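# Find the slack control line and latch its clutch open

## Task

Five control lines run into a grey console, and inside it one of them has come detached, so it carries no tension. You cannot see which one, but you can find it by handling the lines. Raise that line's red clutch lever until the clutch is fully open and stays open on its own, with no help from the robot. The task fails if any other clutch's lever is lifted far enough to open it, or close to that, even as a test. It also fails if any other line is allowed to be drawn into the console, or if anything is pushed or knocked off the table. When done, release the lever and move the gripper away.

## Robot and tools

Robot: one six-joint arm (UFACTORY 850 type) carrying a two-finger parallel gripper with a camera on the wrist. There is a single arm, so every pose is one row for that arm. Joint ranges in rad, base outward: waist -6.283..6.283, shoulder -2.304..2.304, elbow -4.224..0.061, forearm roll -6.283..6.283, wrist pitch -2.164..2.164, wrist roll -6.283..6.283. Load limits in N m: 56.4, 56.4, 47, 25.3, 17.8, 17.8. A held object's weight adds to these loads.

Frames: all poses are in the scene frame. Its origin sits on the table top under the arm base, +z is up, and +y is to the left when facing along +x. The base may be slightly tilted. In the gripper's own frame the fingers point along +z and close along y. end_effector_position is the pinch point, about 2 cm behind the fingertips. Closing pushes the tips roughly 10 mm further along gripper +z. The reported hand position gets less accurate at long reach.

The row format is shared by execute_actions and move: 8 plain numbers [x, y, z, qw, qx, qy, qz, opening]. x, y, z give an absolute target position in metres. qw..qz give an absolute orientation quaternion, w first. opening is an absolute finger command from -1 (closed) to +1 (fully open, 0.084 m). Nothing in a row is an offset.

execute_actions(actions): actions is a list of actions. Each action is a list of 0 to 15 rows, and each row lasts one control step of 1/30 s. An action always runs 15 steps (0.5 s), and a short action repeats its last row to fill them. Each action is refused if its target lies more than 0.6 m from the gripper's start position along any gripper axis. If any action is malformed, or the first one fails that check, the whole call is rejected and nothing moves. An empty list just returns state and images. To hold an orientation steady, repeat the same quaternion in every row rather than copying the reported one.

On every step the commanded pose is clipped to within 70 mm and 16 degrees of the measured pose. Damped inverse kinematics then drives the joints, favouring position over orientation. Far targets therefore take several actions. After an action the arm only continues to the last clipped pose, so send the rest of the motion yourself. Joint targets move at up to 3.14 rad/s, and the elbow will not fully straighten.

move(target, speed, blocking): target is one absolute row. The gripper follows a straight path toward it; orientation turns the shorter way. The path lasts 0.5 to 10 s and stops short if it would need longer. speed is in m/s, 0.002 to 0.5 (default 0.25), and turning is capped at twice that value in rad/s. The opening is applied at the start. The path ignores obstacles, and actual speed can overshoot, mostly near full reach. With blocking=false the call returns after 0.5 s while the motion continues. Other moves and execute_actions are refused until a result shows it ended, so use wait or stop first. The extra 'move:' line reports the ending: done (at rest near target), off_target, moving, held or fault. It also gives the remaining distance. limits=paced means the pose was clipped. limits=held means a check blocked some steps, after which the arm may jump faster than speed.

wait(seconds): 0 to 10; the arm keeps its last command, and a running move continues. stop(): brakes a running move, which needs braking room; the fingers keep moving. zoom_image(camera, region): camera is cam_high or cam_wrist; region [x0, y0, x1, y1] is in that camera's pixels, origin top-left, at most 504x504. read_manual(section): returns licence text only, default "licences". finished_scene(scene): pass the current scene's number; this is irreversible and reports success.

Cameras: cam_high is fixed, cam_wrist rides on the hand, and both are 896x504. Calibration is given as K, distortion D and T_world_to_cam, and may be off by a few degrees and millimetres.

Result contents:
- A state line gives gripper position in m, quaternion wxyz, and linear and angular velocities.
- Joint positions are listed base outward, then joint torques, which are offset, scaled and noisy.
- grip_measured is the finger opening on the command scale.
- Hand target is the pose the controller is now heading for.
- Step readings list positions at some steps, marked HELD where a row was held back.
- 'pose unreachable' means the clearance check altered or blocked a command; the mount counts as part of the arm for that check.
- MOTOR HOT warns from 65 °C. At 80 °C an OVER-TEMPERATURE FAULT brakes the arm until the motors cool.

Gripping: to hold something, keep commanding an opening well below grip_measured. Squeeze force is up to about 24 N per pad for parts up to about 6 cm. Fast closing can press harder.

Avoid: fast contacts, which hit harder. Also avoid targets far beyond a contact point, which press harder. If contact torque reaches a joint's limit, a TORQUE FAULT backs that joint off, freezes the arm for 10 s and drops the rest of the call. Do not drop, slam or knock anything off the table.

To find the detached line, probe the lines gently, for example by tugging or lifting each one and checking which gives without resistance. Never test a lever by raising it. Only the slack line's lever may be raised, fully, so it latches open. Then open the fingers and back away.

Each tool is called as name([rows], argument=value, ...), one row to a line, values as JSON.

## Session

execute_actions(actions=[])

Scene clock: 0.00 s.
end_effector_position=(+0.7636, +0.3608, +0.2084) grip_measured=+1.00 end_effector_quat_wxyz=(+0.186, +0.772, -0.429, -0.430) end_effector_velocity=(-0.001, +0.001, +0.000) end_effector_angular_velocity=(+0.000, +0.002, +0.001)
Joint positions: [ 0.635 -0.822 -2.256  0.164 -1.491  1.396  0.084]
Joint velocities: [ 0.001 -0.     0.    -0.    -0.002  0.     0.   ]
Joint torques (N m, as the arm reports them, + toward a larger angle): no reading
Hand target: +0.764, +0.361, +0.208; +0.186, +0.772, -0.429, -0.430
camera_calibration (this result's frames):
cam_wrist: T_world_to_cam=[[-0.506496, -0.547428, 0.666171, 0.476488], [-0.254206, 0.833068, 0.491301, -0.142597], [-0.823918, 0.0794974, -0.561105, 0.851179], [0, 0, 0, 1]] pos_world=[0.906392, 0.31197, 0.230237]

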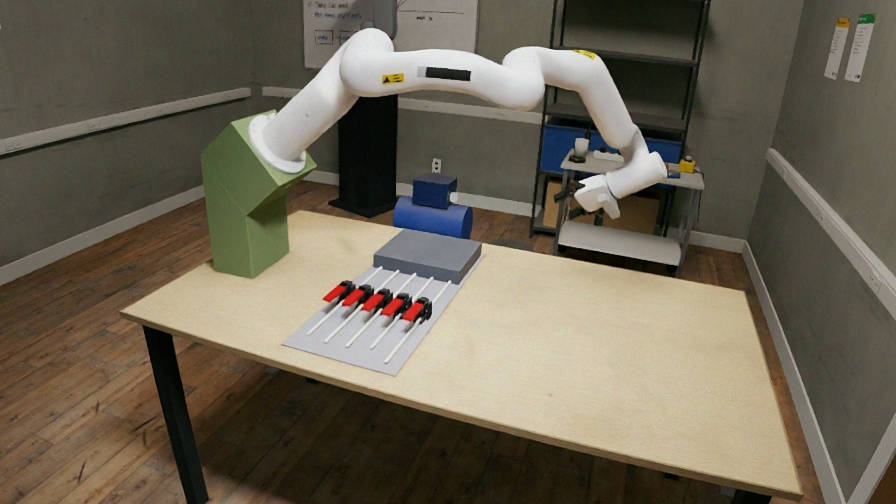

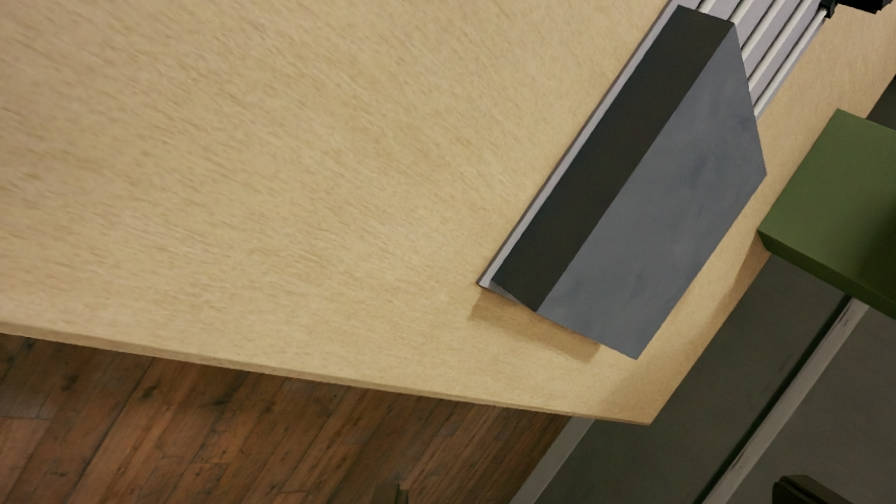

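move(target=[0.45,0.0,0.15,0,0.7071,-0.7071,0,-1])

move(target=[0.406,0.0,0.031,0,0.7071,-0.7071,0,-1], speed=0.1)

move(target=[0.436,0.0,0.03,0,0.7071,-0.7071,0,-1], speed=0.05)

move(target=[0.376,0.0,0.03,0,0.7071,-0.7071,0,-1], speed=0.05)

move(target=[0.395,0.0,0.05,0,0.7071,-0.7071,0,-1], speed=0.1)

Scene clock: 10.23 s.
end_effector_position=(+0.4492, -0.0002, +0.1502) grip_measured=-1.00 end_effector_quat_wxyz=(-0.000, +0.706, -0.708, +0.001) end_effector_velocity=(-0.001, -0.002, -0.001) end_effector_angular_velocity=(+0.005, -0.003, -0.000)
Joint positions: [ 0.142 -0.179 -0.332 -0.104  0.702  1.65   0.   ]
Joint velocities: [-0.01  -0.008  0.001 -0.019  0.012  0.007  0.   ]
Joint torques (N m, as the arm reports them, + toward a larger angle): [ 0.68 28.47  4.85  0.   -0.6   0.57]
Hand target: +0.449, -0.000, +0.150; -0.000, +0.706, -0.708, +0.000
Off the commanded pose: 0.001 m, 0 deg.
move: done
camera_calibration (this result's frames):
cam_wrist: T_world_to_cam=[[-0.999779, 0.0210314, 0.000663453, 0.480048], [0.0210298, 0.999776, -0.00232438, 0.0573293], [-0.000712189, -0.00230991, -0.999997, 0.284343], [0, 0, 0, 1]] pos_world=[0.478939, -0.0667557, 0.284156]

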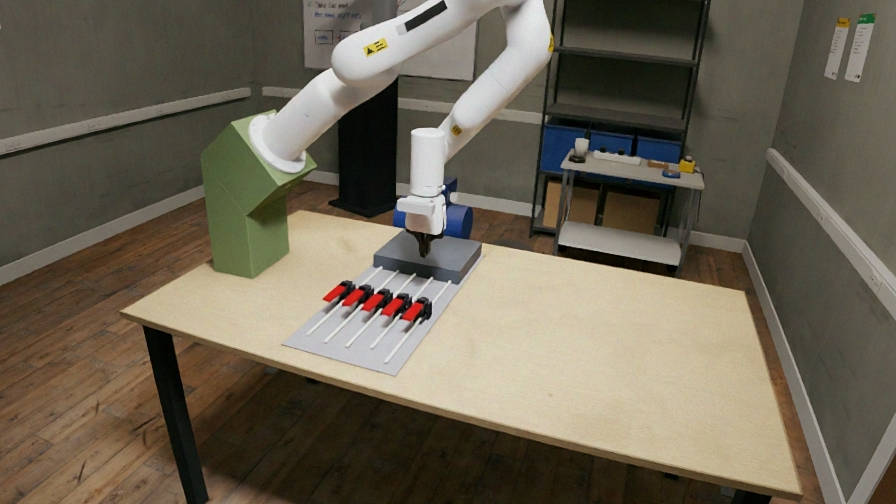

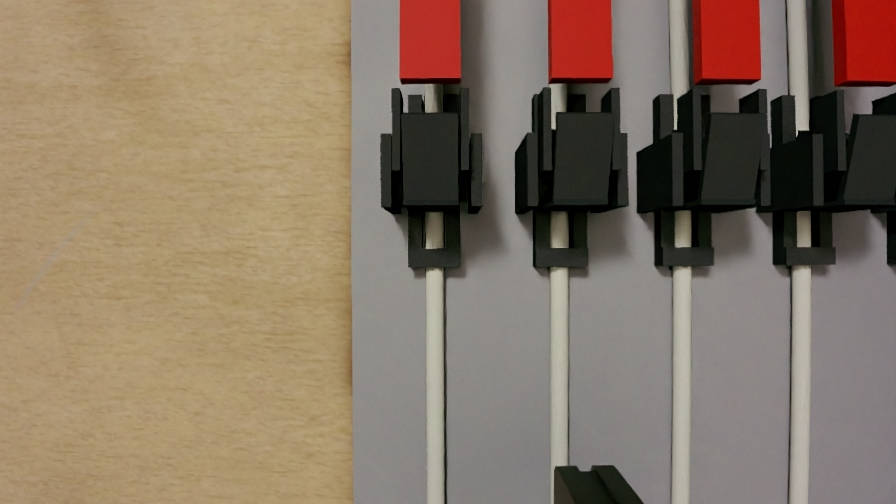

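Scene clock: 12.00 s.
end_effector_position=(+0.4063, -0.0002, +0.0314) grip_measured=-1.00 end_effector_quat_wxyz=(+0.000, +0.707, -0.707, +0.000) end_effector_velocity=(-0.001, +0.001, -0.002) end_effector_angular_velocity=(+0.002, -0.001, +0.001)
Joint positions: [ 0.165 -0.639 -0.549 -0.062  0.943  1.619  0.   ]
Joint velocities: [ 0.002 -0.007 -0.005 -0.     0.003 -0.     0.   ]
Joint torques (N m, as the arm reports them, + toward a larger angle): [-1.04 27.91  7.82  0.65 -0.59  0.61]
Hand target: +0.406, -0.000, +0.031; +0.000, +0.707, -0.707, +0.000
Off the commanded pose: 0.001 m, 0 deg.
move: done
camera_calibration (this result's frames):
cam_wrist: T_world_to_cam=[[-0.999835, 0.0180686, 0.00158359, 0.437181], [0.0180652, 0.999834, -0.00216747, 0.0592096], [-0.00162249, -0.0021385, -0.999996, 0.165815], [0, 0, 0, 1]] pos_world=[0.436308, -0.0667444, 0.16525]

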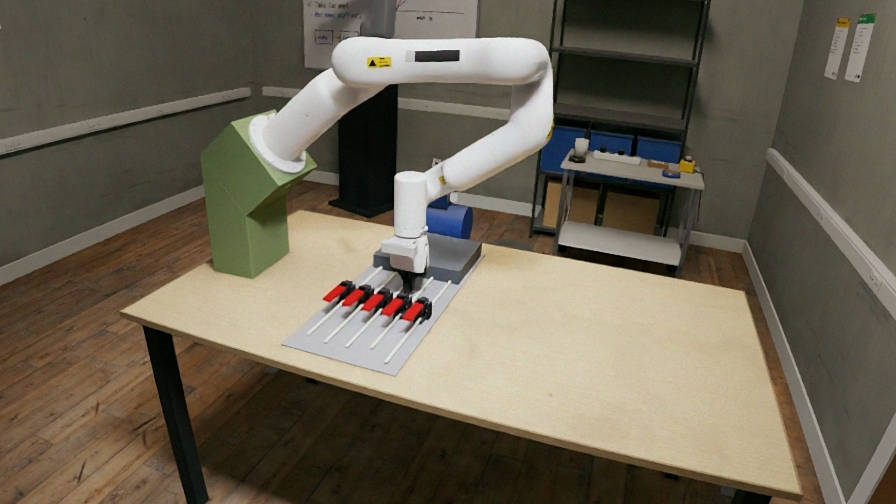

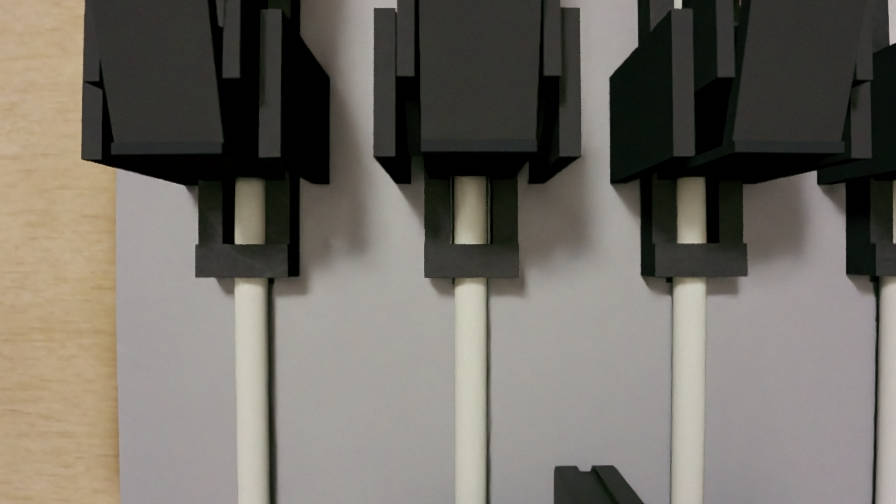

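Scene clock: 13.00 s.
end_effector_position=(+0.4354, -0.0001, +0.0301) grip_measured=-1.00 end_effector_quat_wxyz=(+0.000, +0.707, -0.707, -0.000) end_effector_velocity=(+0.003, +0.001, -0.001) end_effector_angular_velocity=(+0.002, -0.001, +0.001)
Joint positions: [ 0.164 -0.592 -0.583 -0.067  0.861  1.627  0.   ]
Joint velocities: [ 0.002  0.002 -0.005 -0.001 -0.005  0.001  0.   ]
Joint torques (N m, as the arm reports them, + toward a larger angle): [ 1.37 26.85  3.27 -0.5  -0.33  0.56]
Hand target: +0.436, -0.000, +0.030; -0.000, +0.707, -0.707, -0.000
Off the commanded pose: 0.001 m, 0 deg.
move: done
camera_calibration (this result's frames):
cam_wrist: T_world_to_cam=[[-0.999817, 0.0189979, 0.00238868, 0.466278], [0.0189933, 0.999818, -0.00193527, 0.0581895], [-0.00242501, -0.00188954, -0.999995, 0.164962], [0, 0, 0, 1]] pos_world=[0.465487, -0.0667255, 0.16396]

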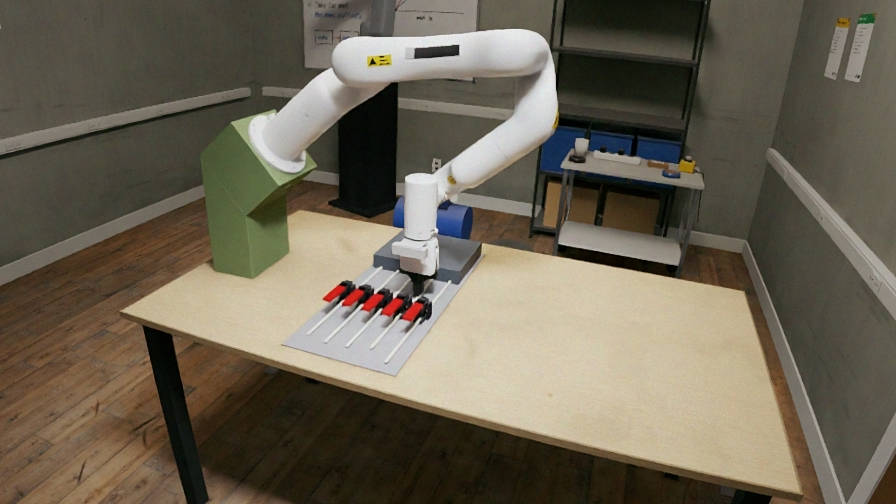

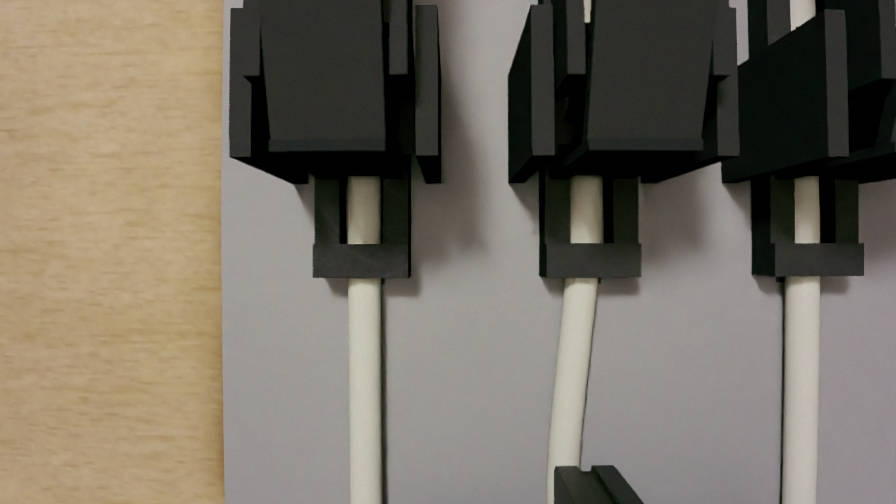

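Scene clock: 14.57 s.
end_effector_position=(+0.3762, -0.0001, +0.0302) grip_measured=-1.00 end_effector_quat_wxyz=(+0.000, +0.707, -0.707, +0.000) end_effector_velocity=(-0.001, +0.000, -0.001) end_effector_angular_velocity=(+0.001, -0.002, +0.000)
Joint positions: [ 0.166 -0.703 -0.526 -0.057  1.029  1.613  0.   ]
Joint velocities: [ 0.    -0.006 -0.    -0.001  0.008 -0.     0.   ]
Joint torques (N m, as the arm reports them, + toward a larger angle): [ 2.65 26.16  6.56 -0.61 -0.85  0.41]
Hand target: +0.376, +0.000, +0.030; +0.000, +0.707, -0.707, +0.000
Off the commanded pose: 0.000 m, 0 deg.
move: done
camera_calibration (this result's frames):
cam_wrist: T_world_to_cam=[[-0.999829, 0.018426, 0.0018182, 0.407108], [0.0184217, 0.999828, -0.00232552, 0.0595257], [-0.00186074, -0.00229163, -0.999996, 0.16471], [0, 0, 0, 1]] pos_world=[0.406248, -0.0666394, 0.164107]

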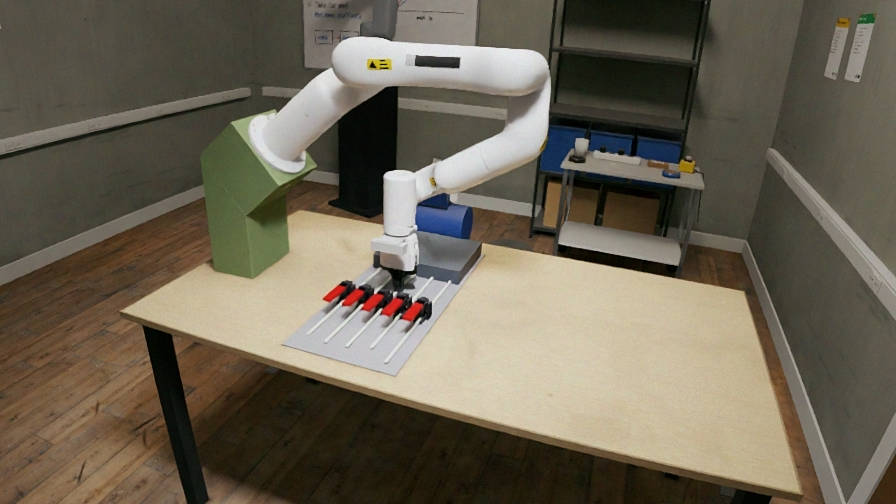

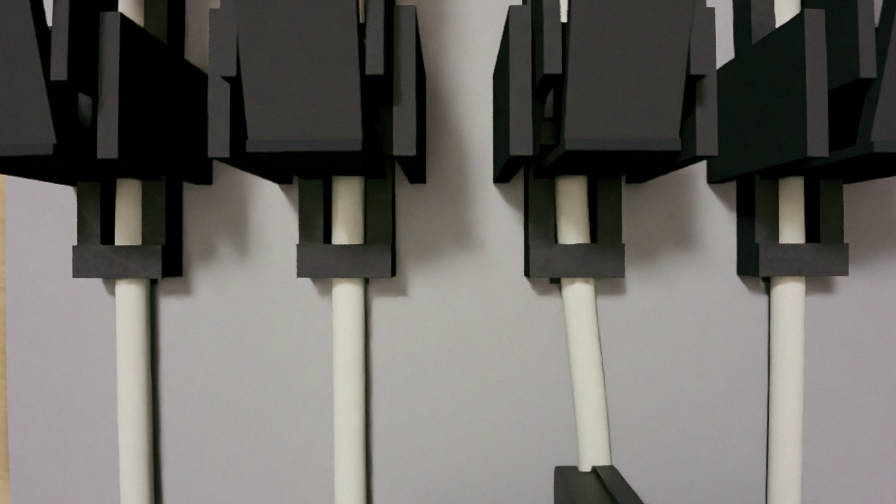

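Scene clock: 15.43 s.
end_effector_position=(+0.3948, +0.0000, +0.0498) grip_measured=-1.00 end_effector_quat_wxyz=(-0.000, +0.707, -0.707, -0.000) end_effector_velocity=(+0.001, +0.000, +0.001) end_effector_angular_velocity=(+0.000, +0.003, +0.000)
Joint positions: [ 0.163 -0.611 -0.492 -0.063  0.971  1.617  0.   ]
Joint velocities: [ 0.     0.007  0.002 -0.    -0.008  0.     0.   ]
Joint torques (N m, as the arm reports them, + toward a larger angle): [ 0.04 28.4   7.8   0.02 -0.81  0.58]
Hand target: +0.395, +0.000, +0.050; -0.000, +0.707, -0.707, -0.000
Off the commanded pose: 0.000 m, 0 deg.
move: done
camera_calibration (this result's frames):
cam_wrist: T_world_to_cam=[[-0.999824, 0.0187008, 0.00171871, 0.425635], [0.0186979, 0.999824, -0.00169686, 0.0589431], [-0.00175014, -0.00166442, -0.999997, 0.184296], [0, 0, 0, 1]] pos_world=[0.42478, -0.0665857, 0.183664]

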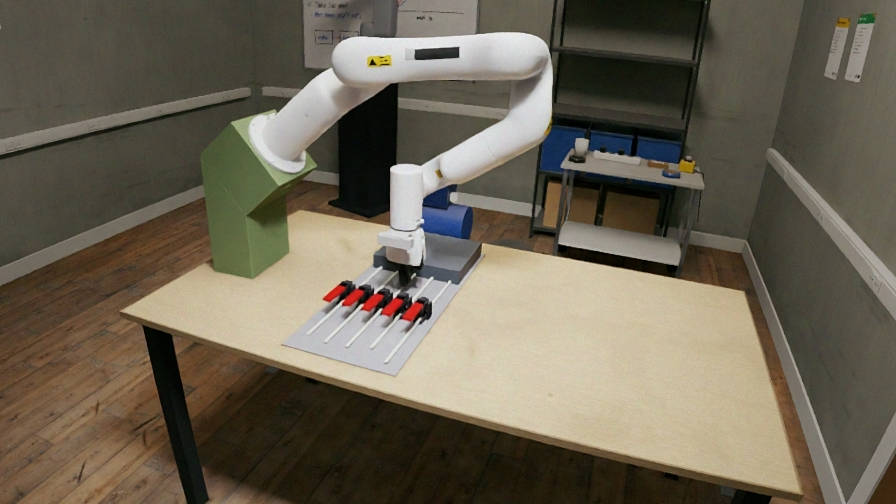

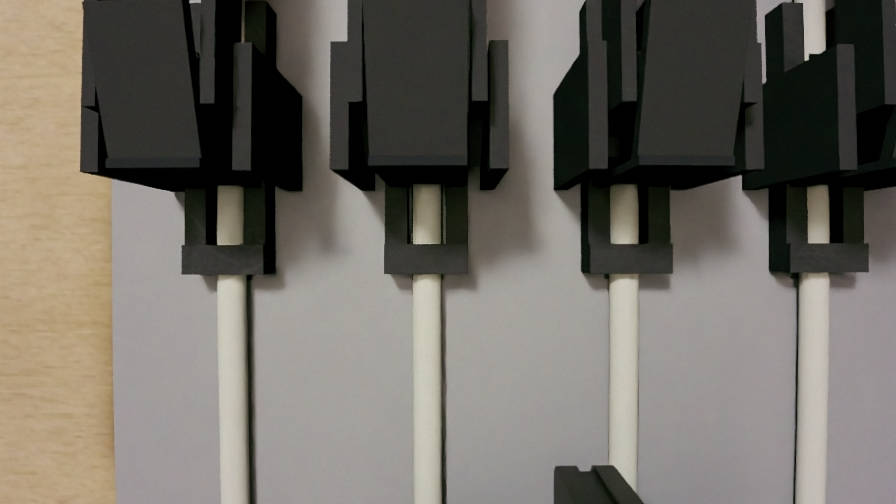

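move(target=[0.31,0.0,0.05,0,0.7071,-0.7071,0,-1], speed=0.15)

move(target=[0.295,0.0,0.03,0,0.7071,-0.7071,0,-1], speed=0.07)

move(target=[0.325,0.0,0.03,0,0.7071,-0.7071,0,-1], speed=0.05)

move(target=[0.265,0.0,0.03,0,0.7071,-0.7071,0,-1], speed=0.05)

move(target=[0.29,0.0,0.10,0,0.7071,-0.7071,0,-1], speed=0.1)

Scene clock: 21.77 s.
end_effector_position=(+0.3105, +0.0000, +0.0501) grip_measured=-1.00 end_effector_quat_wxyz=(+0.000, +0.707, -0.707, +0.000) end_effector_velocity=(-0.002, -0.001, -0.000) end_effector_angular_velocity=(-0.001, -0.000, -0.001)
Joint positions: [ 0.166 -0.818 -0.439 -0.052  1.231  1.601  0.   ]
Joint velocities: [-0.001 -0.007  0.     0.001  0.008 -0.     0.   ]
Joint torques (N m, as the arm reports them, + toward a larger angle): [-1.75 25.58 11.48 -0.39 -0.77  0.35]
Hand target: +0.310, +0.000, +0.050; +0.000, +0.707, -0.707, +0.000
Off the commanded pose: 0.000 m, 0 deg.
move: done
camera_calibration (this result's frames):
cam_wrist: T_world_to_cam=[[-0.999838, 0.0179271, 0.00149147, 0.341385], [0.017924, 0.999837, -0.00205218, 0.0607677], [-0.00152801, -0.00202512, -0.999997, 0.184359], [0, 0, 0, 1]] pos_world=[0.340522, -0.0665045, 0.183974]

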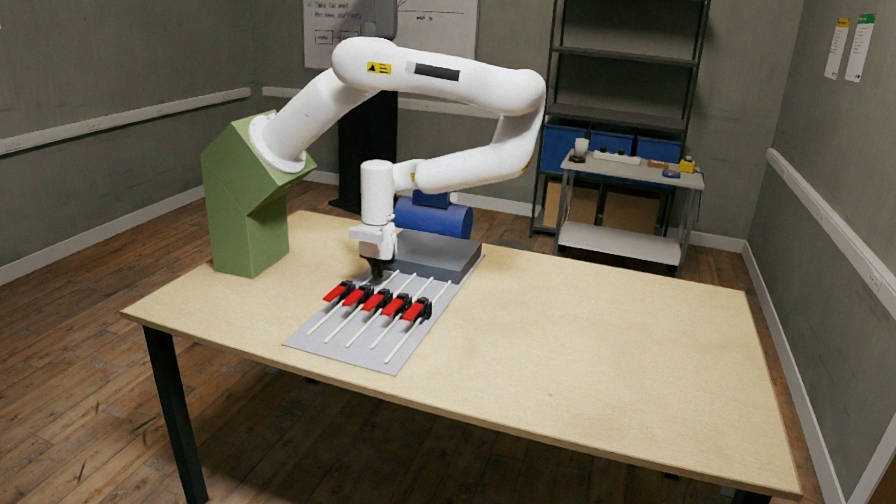

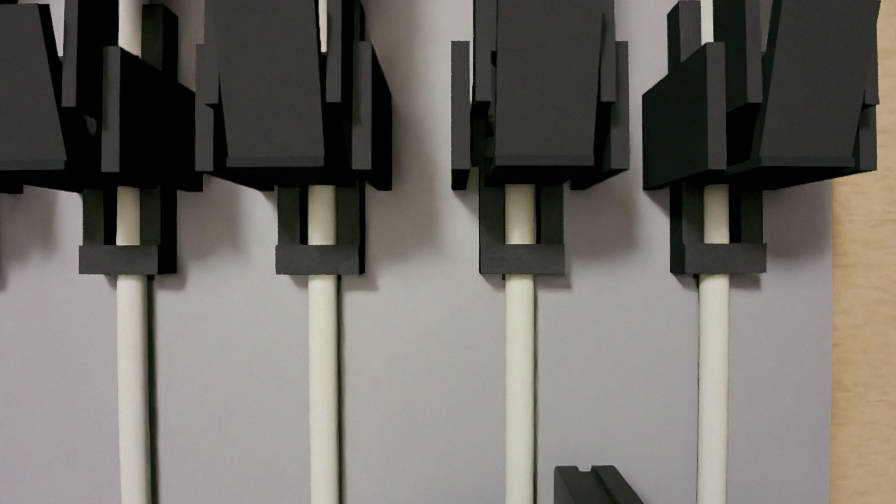

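Scene clock: 22.63 s.
end_effector_position=(+0.2952, -0.0000, +0.0302) grip_measured=-1.00 end_effector_quat_wxyz=(-0.000, +0.707, -0.707, +0.000) end_effector_velocity=(-0.000, -0.000, -0.002) end_effector_angular_velocity=(-0.000, -0.002, -0.000)
Joint positions: [ 0.17  -0.904 -0.488 -0.048  1.269  1.601  0.   ]
Joint velocities: [-0.    -0.005 -0.005  0.     0.002 -0.     0.   ]
Joint torques (N m, as the arm reports them, + toward a larger angle): [ 0.44 24.72 11.67 -0.03 -0.73  0.59]
Hand target: +0.295, -0.000, +0.030; +0.000, +0.707, -0.707, +0.000
Off the commanded pose: 0.000 m, 0 deg.
move: done
camera_calibration (this result's frames):
cam_wrist: T_world_to_cam=[[-0.999828, 0.0184635, 0.00160968, 0.326107], [0.0184606, 0.999828, -0.00180332, 0.0608896], [-0.00164269, -0.00177329, -0.999997, 0.164449], [0, 0, 0, 1]] pos_world=[0.325197, -0.0666086, 0.164033]

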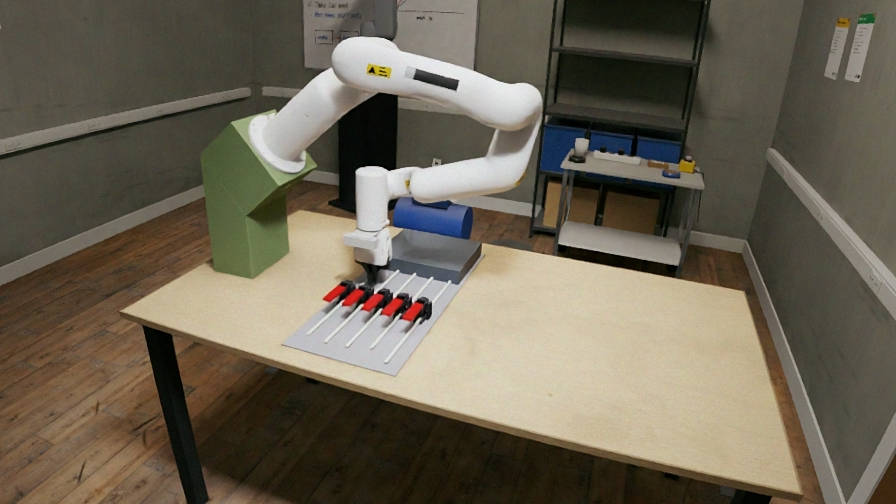

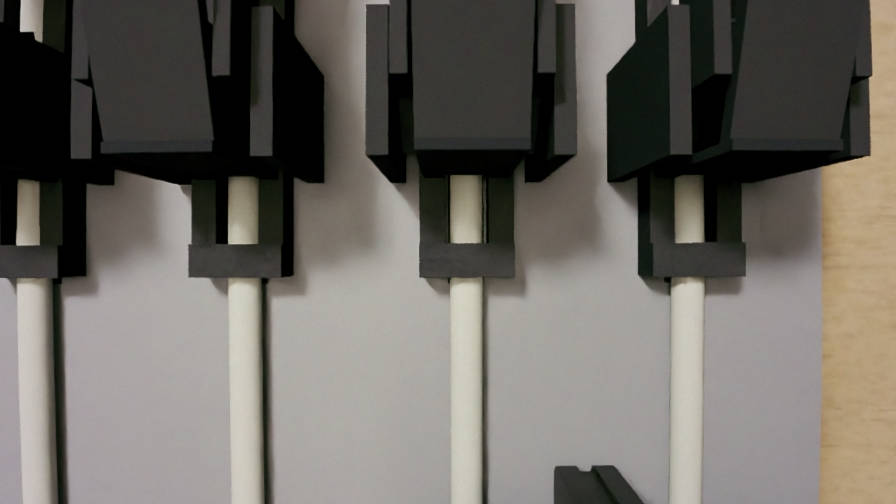

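Scene clock: 23.63 s.
end_effector_position=(+0.3244, -0.0001, +0.0302) grip_measured=-1.00 end_effector_quat_wxyz=(+0.000, +0.707, -0.707, -0.000) end_effector_velocity=(+0.001, +0.002, -0.000) end_effector_angular_velocity=(+0.004, +0.003, +0.002)
Joint positions: [ 0.168 -0.825 -0.496 -0.051  1.181  1.605  0.   ]
Joint velocities: [ 0.002  0.004 -0.001 -0.002 -0.007  0.     0.   ]
Joint torques (N m, as the arm reports them, + toward a larger angle): [ 0.21 25.09  5.81 -0.77 -0.31  0.48]
Hand target: +0.325, -0.000, +0.030; -0.000, +0.707, -0.707, -0.000
Off the commanded pose: 0.001 m, 0 deg.
move: done
camera_calibration (this result's frames):
cam_wrist: T_world_to_cam=[[-0.999817, 0.0190007, 0.0023947, 0.355249], [0.018996, 0.999818, -0.00197632, 0.0602787], [-0.00243182, -0.00193047, -0.999995, 0.164811], [0, 0, 0, 1]] pos_world=[0.354439, -0.0666995, 0.164079]

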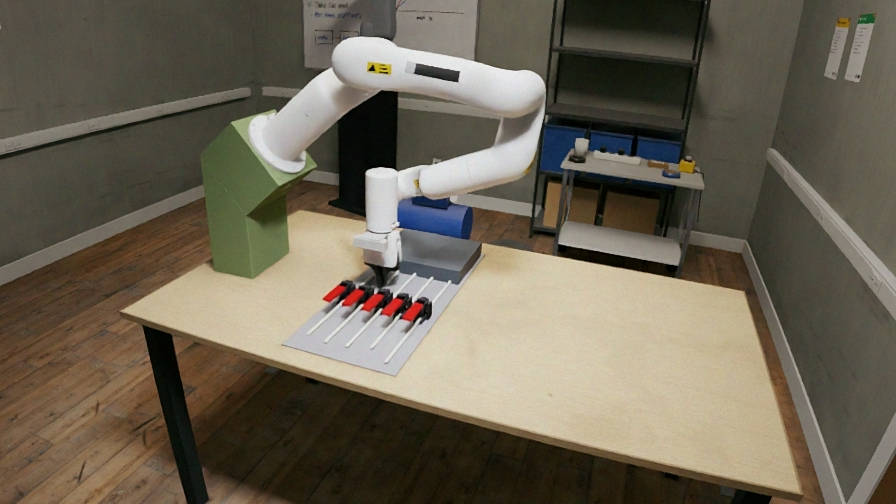

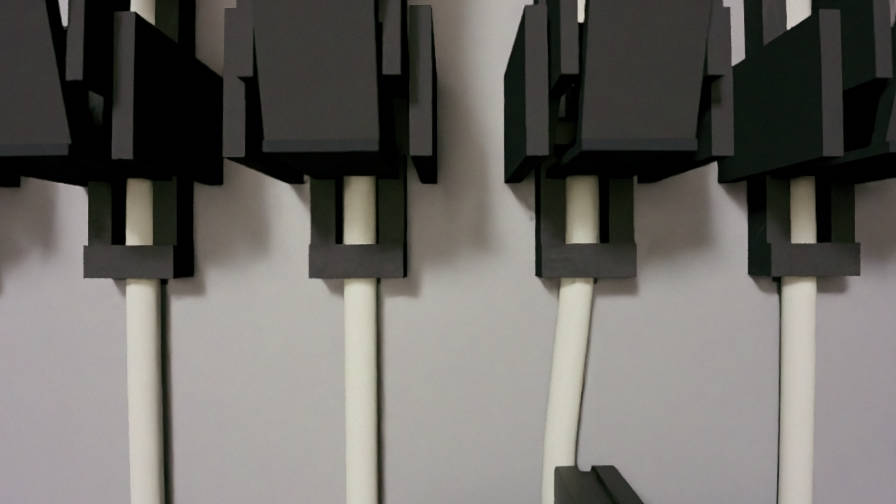

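Scene clock: 25.20 s.
end_effector_position=(+0.2651, -0.0001, +0.0303) grip_measured=-1.00 end_effector_quat_wxyz=(+0.000, +0.707, -0.707, +0.000) end_effector_velocity=(-0.002, -0.000, -0.001) end_effector_angular_velocity=(-0.001, -0.002, -0.000)
Joint positions: [ 0.172 -0.991 -0.486 -0.045  1.357  1.597  0.   ]
Joint velocities: [ 0.    -0.008 -0.002  0.001  0.008 -0.     0.   ]
Joint torques (N m, as the arm reports them, + toward a larger angle): [ 0.97 22.07  8.64 -0.75 -1.04  0.57]
Hand target: +0.265, +0.000, +0.030; +0.000, +0.707, -0.707, +0.000
Off the commanded pose: 0.000 m, 0 deg.
move: done
camera_calibration (this result's frames):
cam_wrist: T_world_to_cam=[[-0.99983, 0.0183119, 0.00209272, 0.296053], [0.018307, 0.99983, -0.00232934, 0.0615867], [-0.00213502, -0.00229063, -0.999995, 0.164676], [0, 0, 0, 1]] pos_world=[0.295227, -0.0666203, 0.1642]

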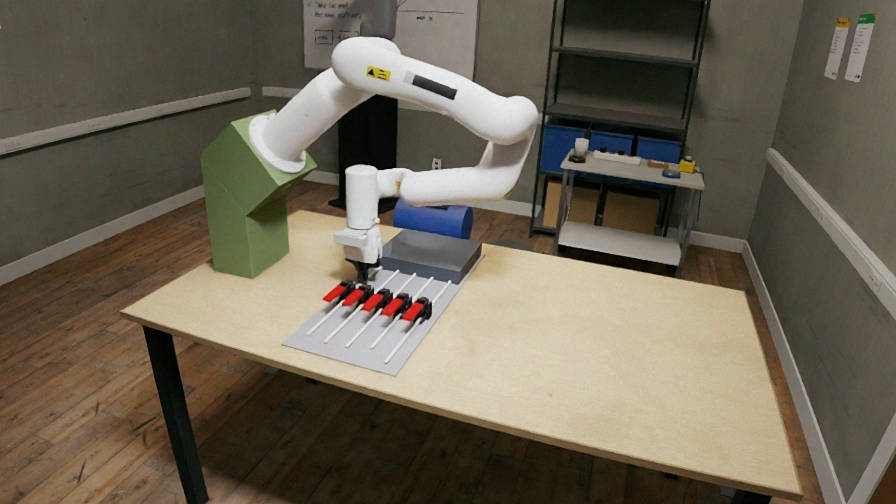

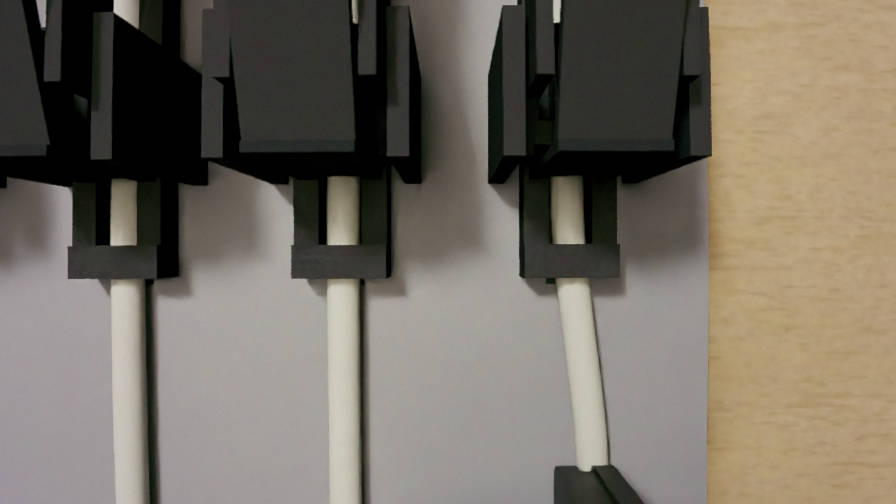

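Scene clock: 26.43 s.
end_effector_position=(+0.2898, +0.0001, +0.0998) grip_measured=-1.00 end_effector_quat_wxyz=(-0.000, +0.707, -0.707, -0.000) end_effector_velocity=(+0.002, +0.000, +0.002) end_effector_angular_velocity=(+0.001, -0.003, +0.001)
Joint positions: [ 0.156 -0.767 -0.306 -0.059  1.313  1.593  0.   ]
Joint velocities: [ 0.     0.009  0.006 -0.001 -0.001 -0.     0.   ]
Joint torques (N m, as the arm reports them, + toward a larger angle): [-0.64 23.11 12.67 -0.11 -0.57  0.62]
Hand target: +0.290, +0.000, +0.100; -0.000, +0.707, -0.707, -0.000
Off the commanded pose: 0.000 m, 0 deg.
move: done
camera_calibration (this result's frames):
cam_wrist: T_world_to_cam=[[-0.999824, 0.0186933, 0.00163437, 0.320616], [0.0186905, 0.999824, -0.0017266, 0.0609328], [-0.00166636, -0.00169575, -0.999997, 0.234037], [0, 0, 0, 1]] pos_world=[0.31981, -0.0665186, 0.233617]

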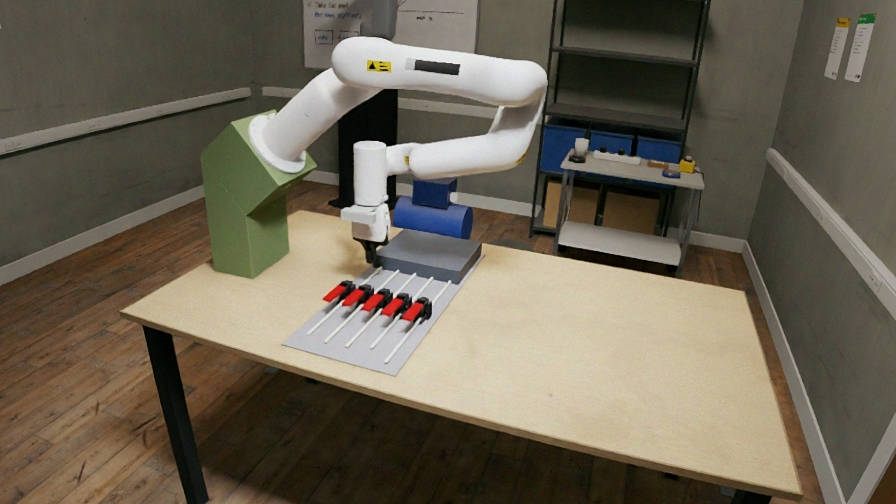

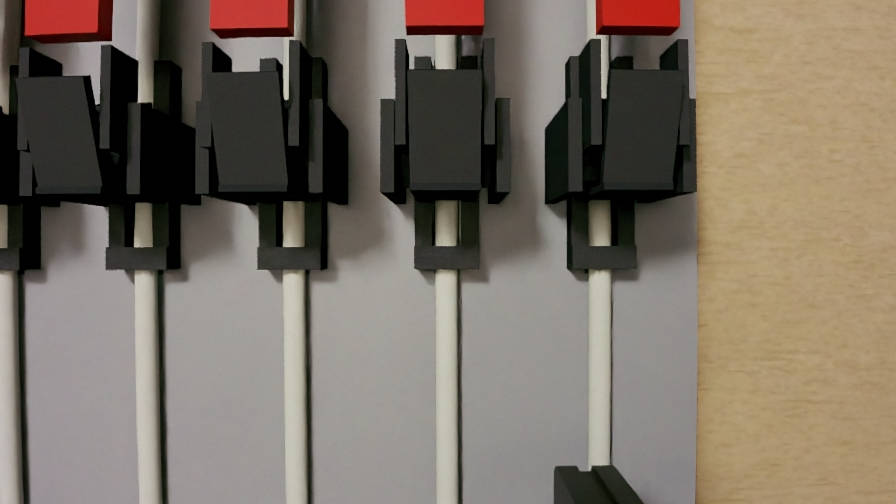

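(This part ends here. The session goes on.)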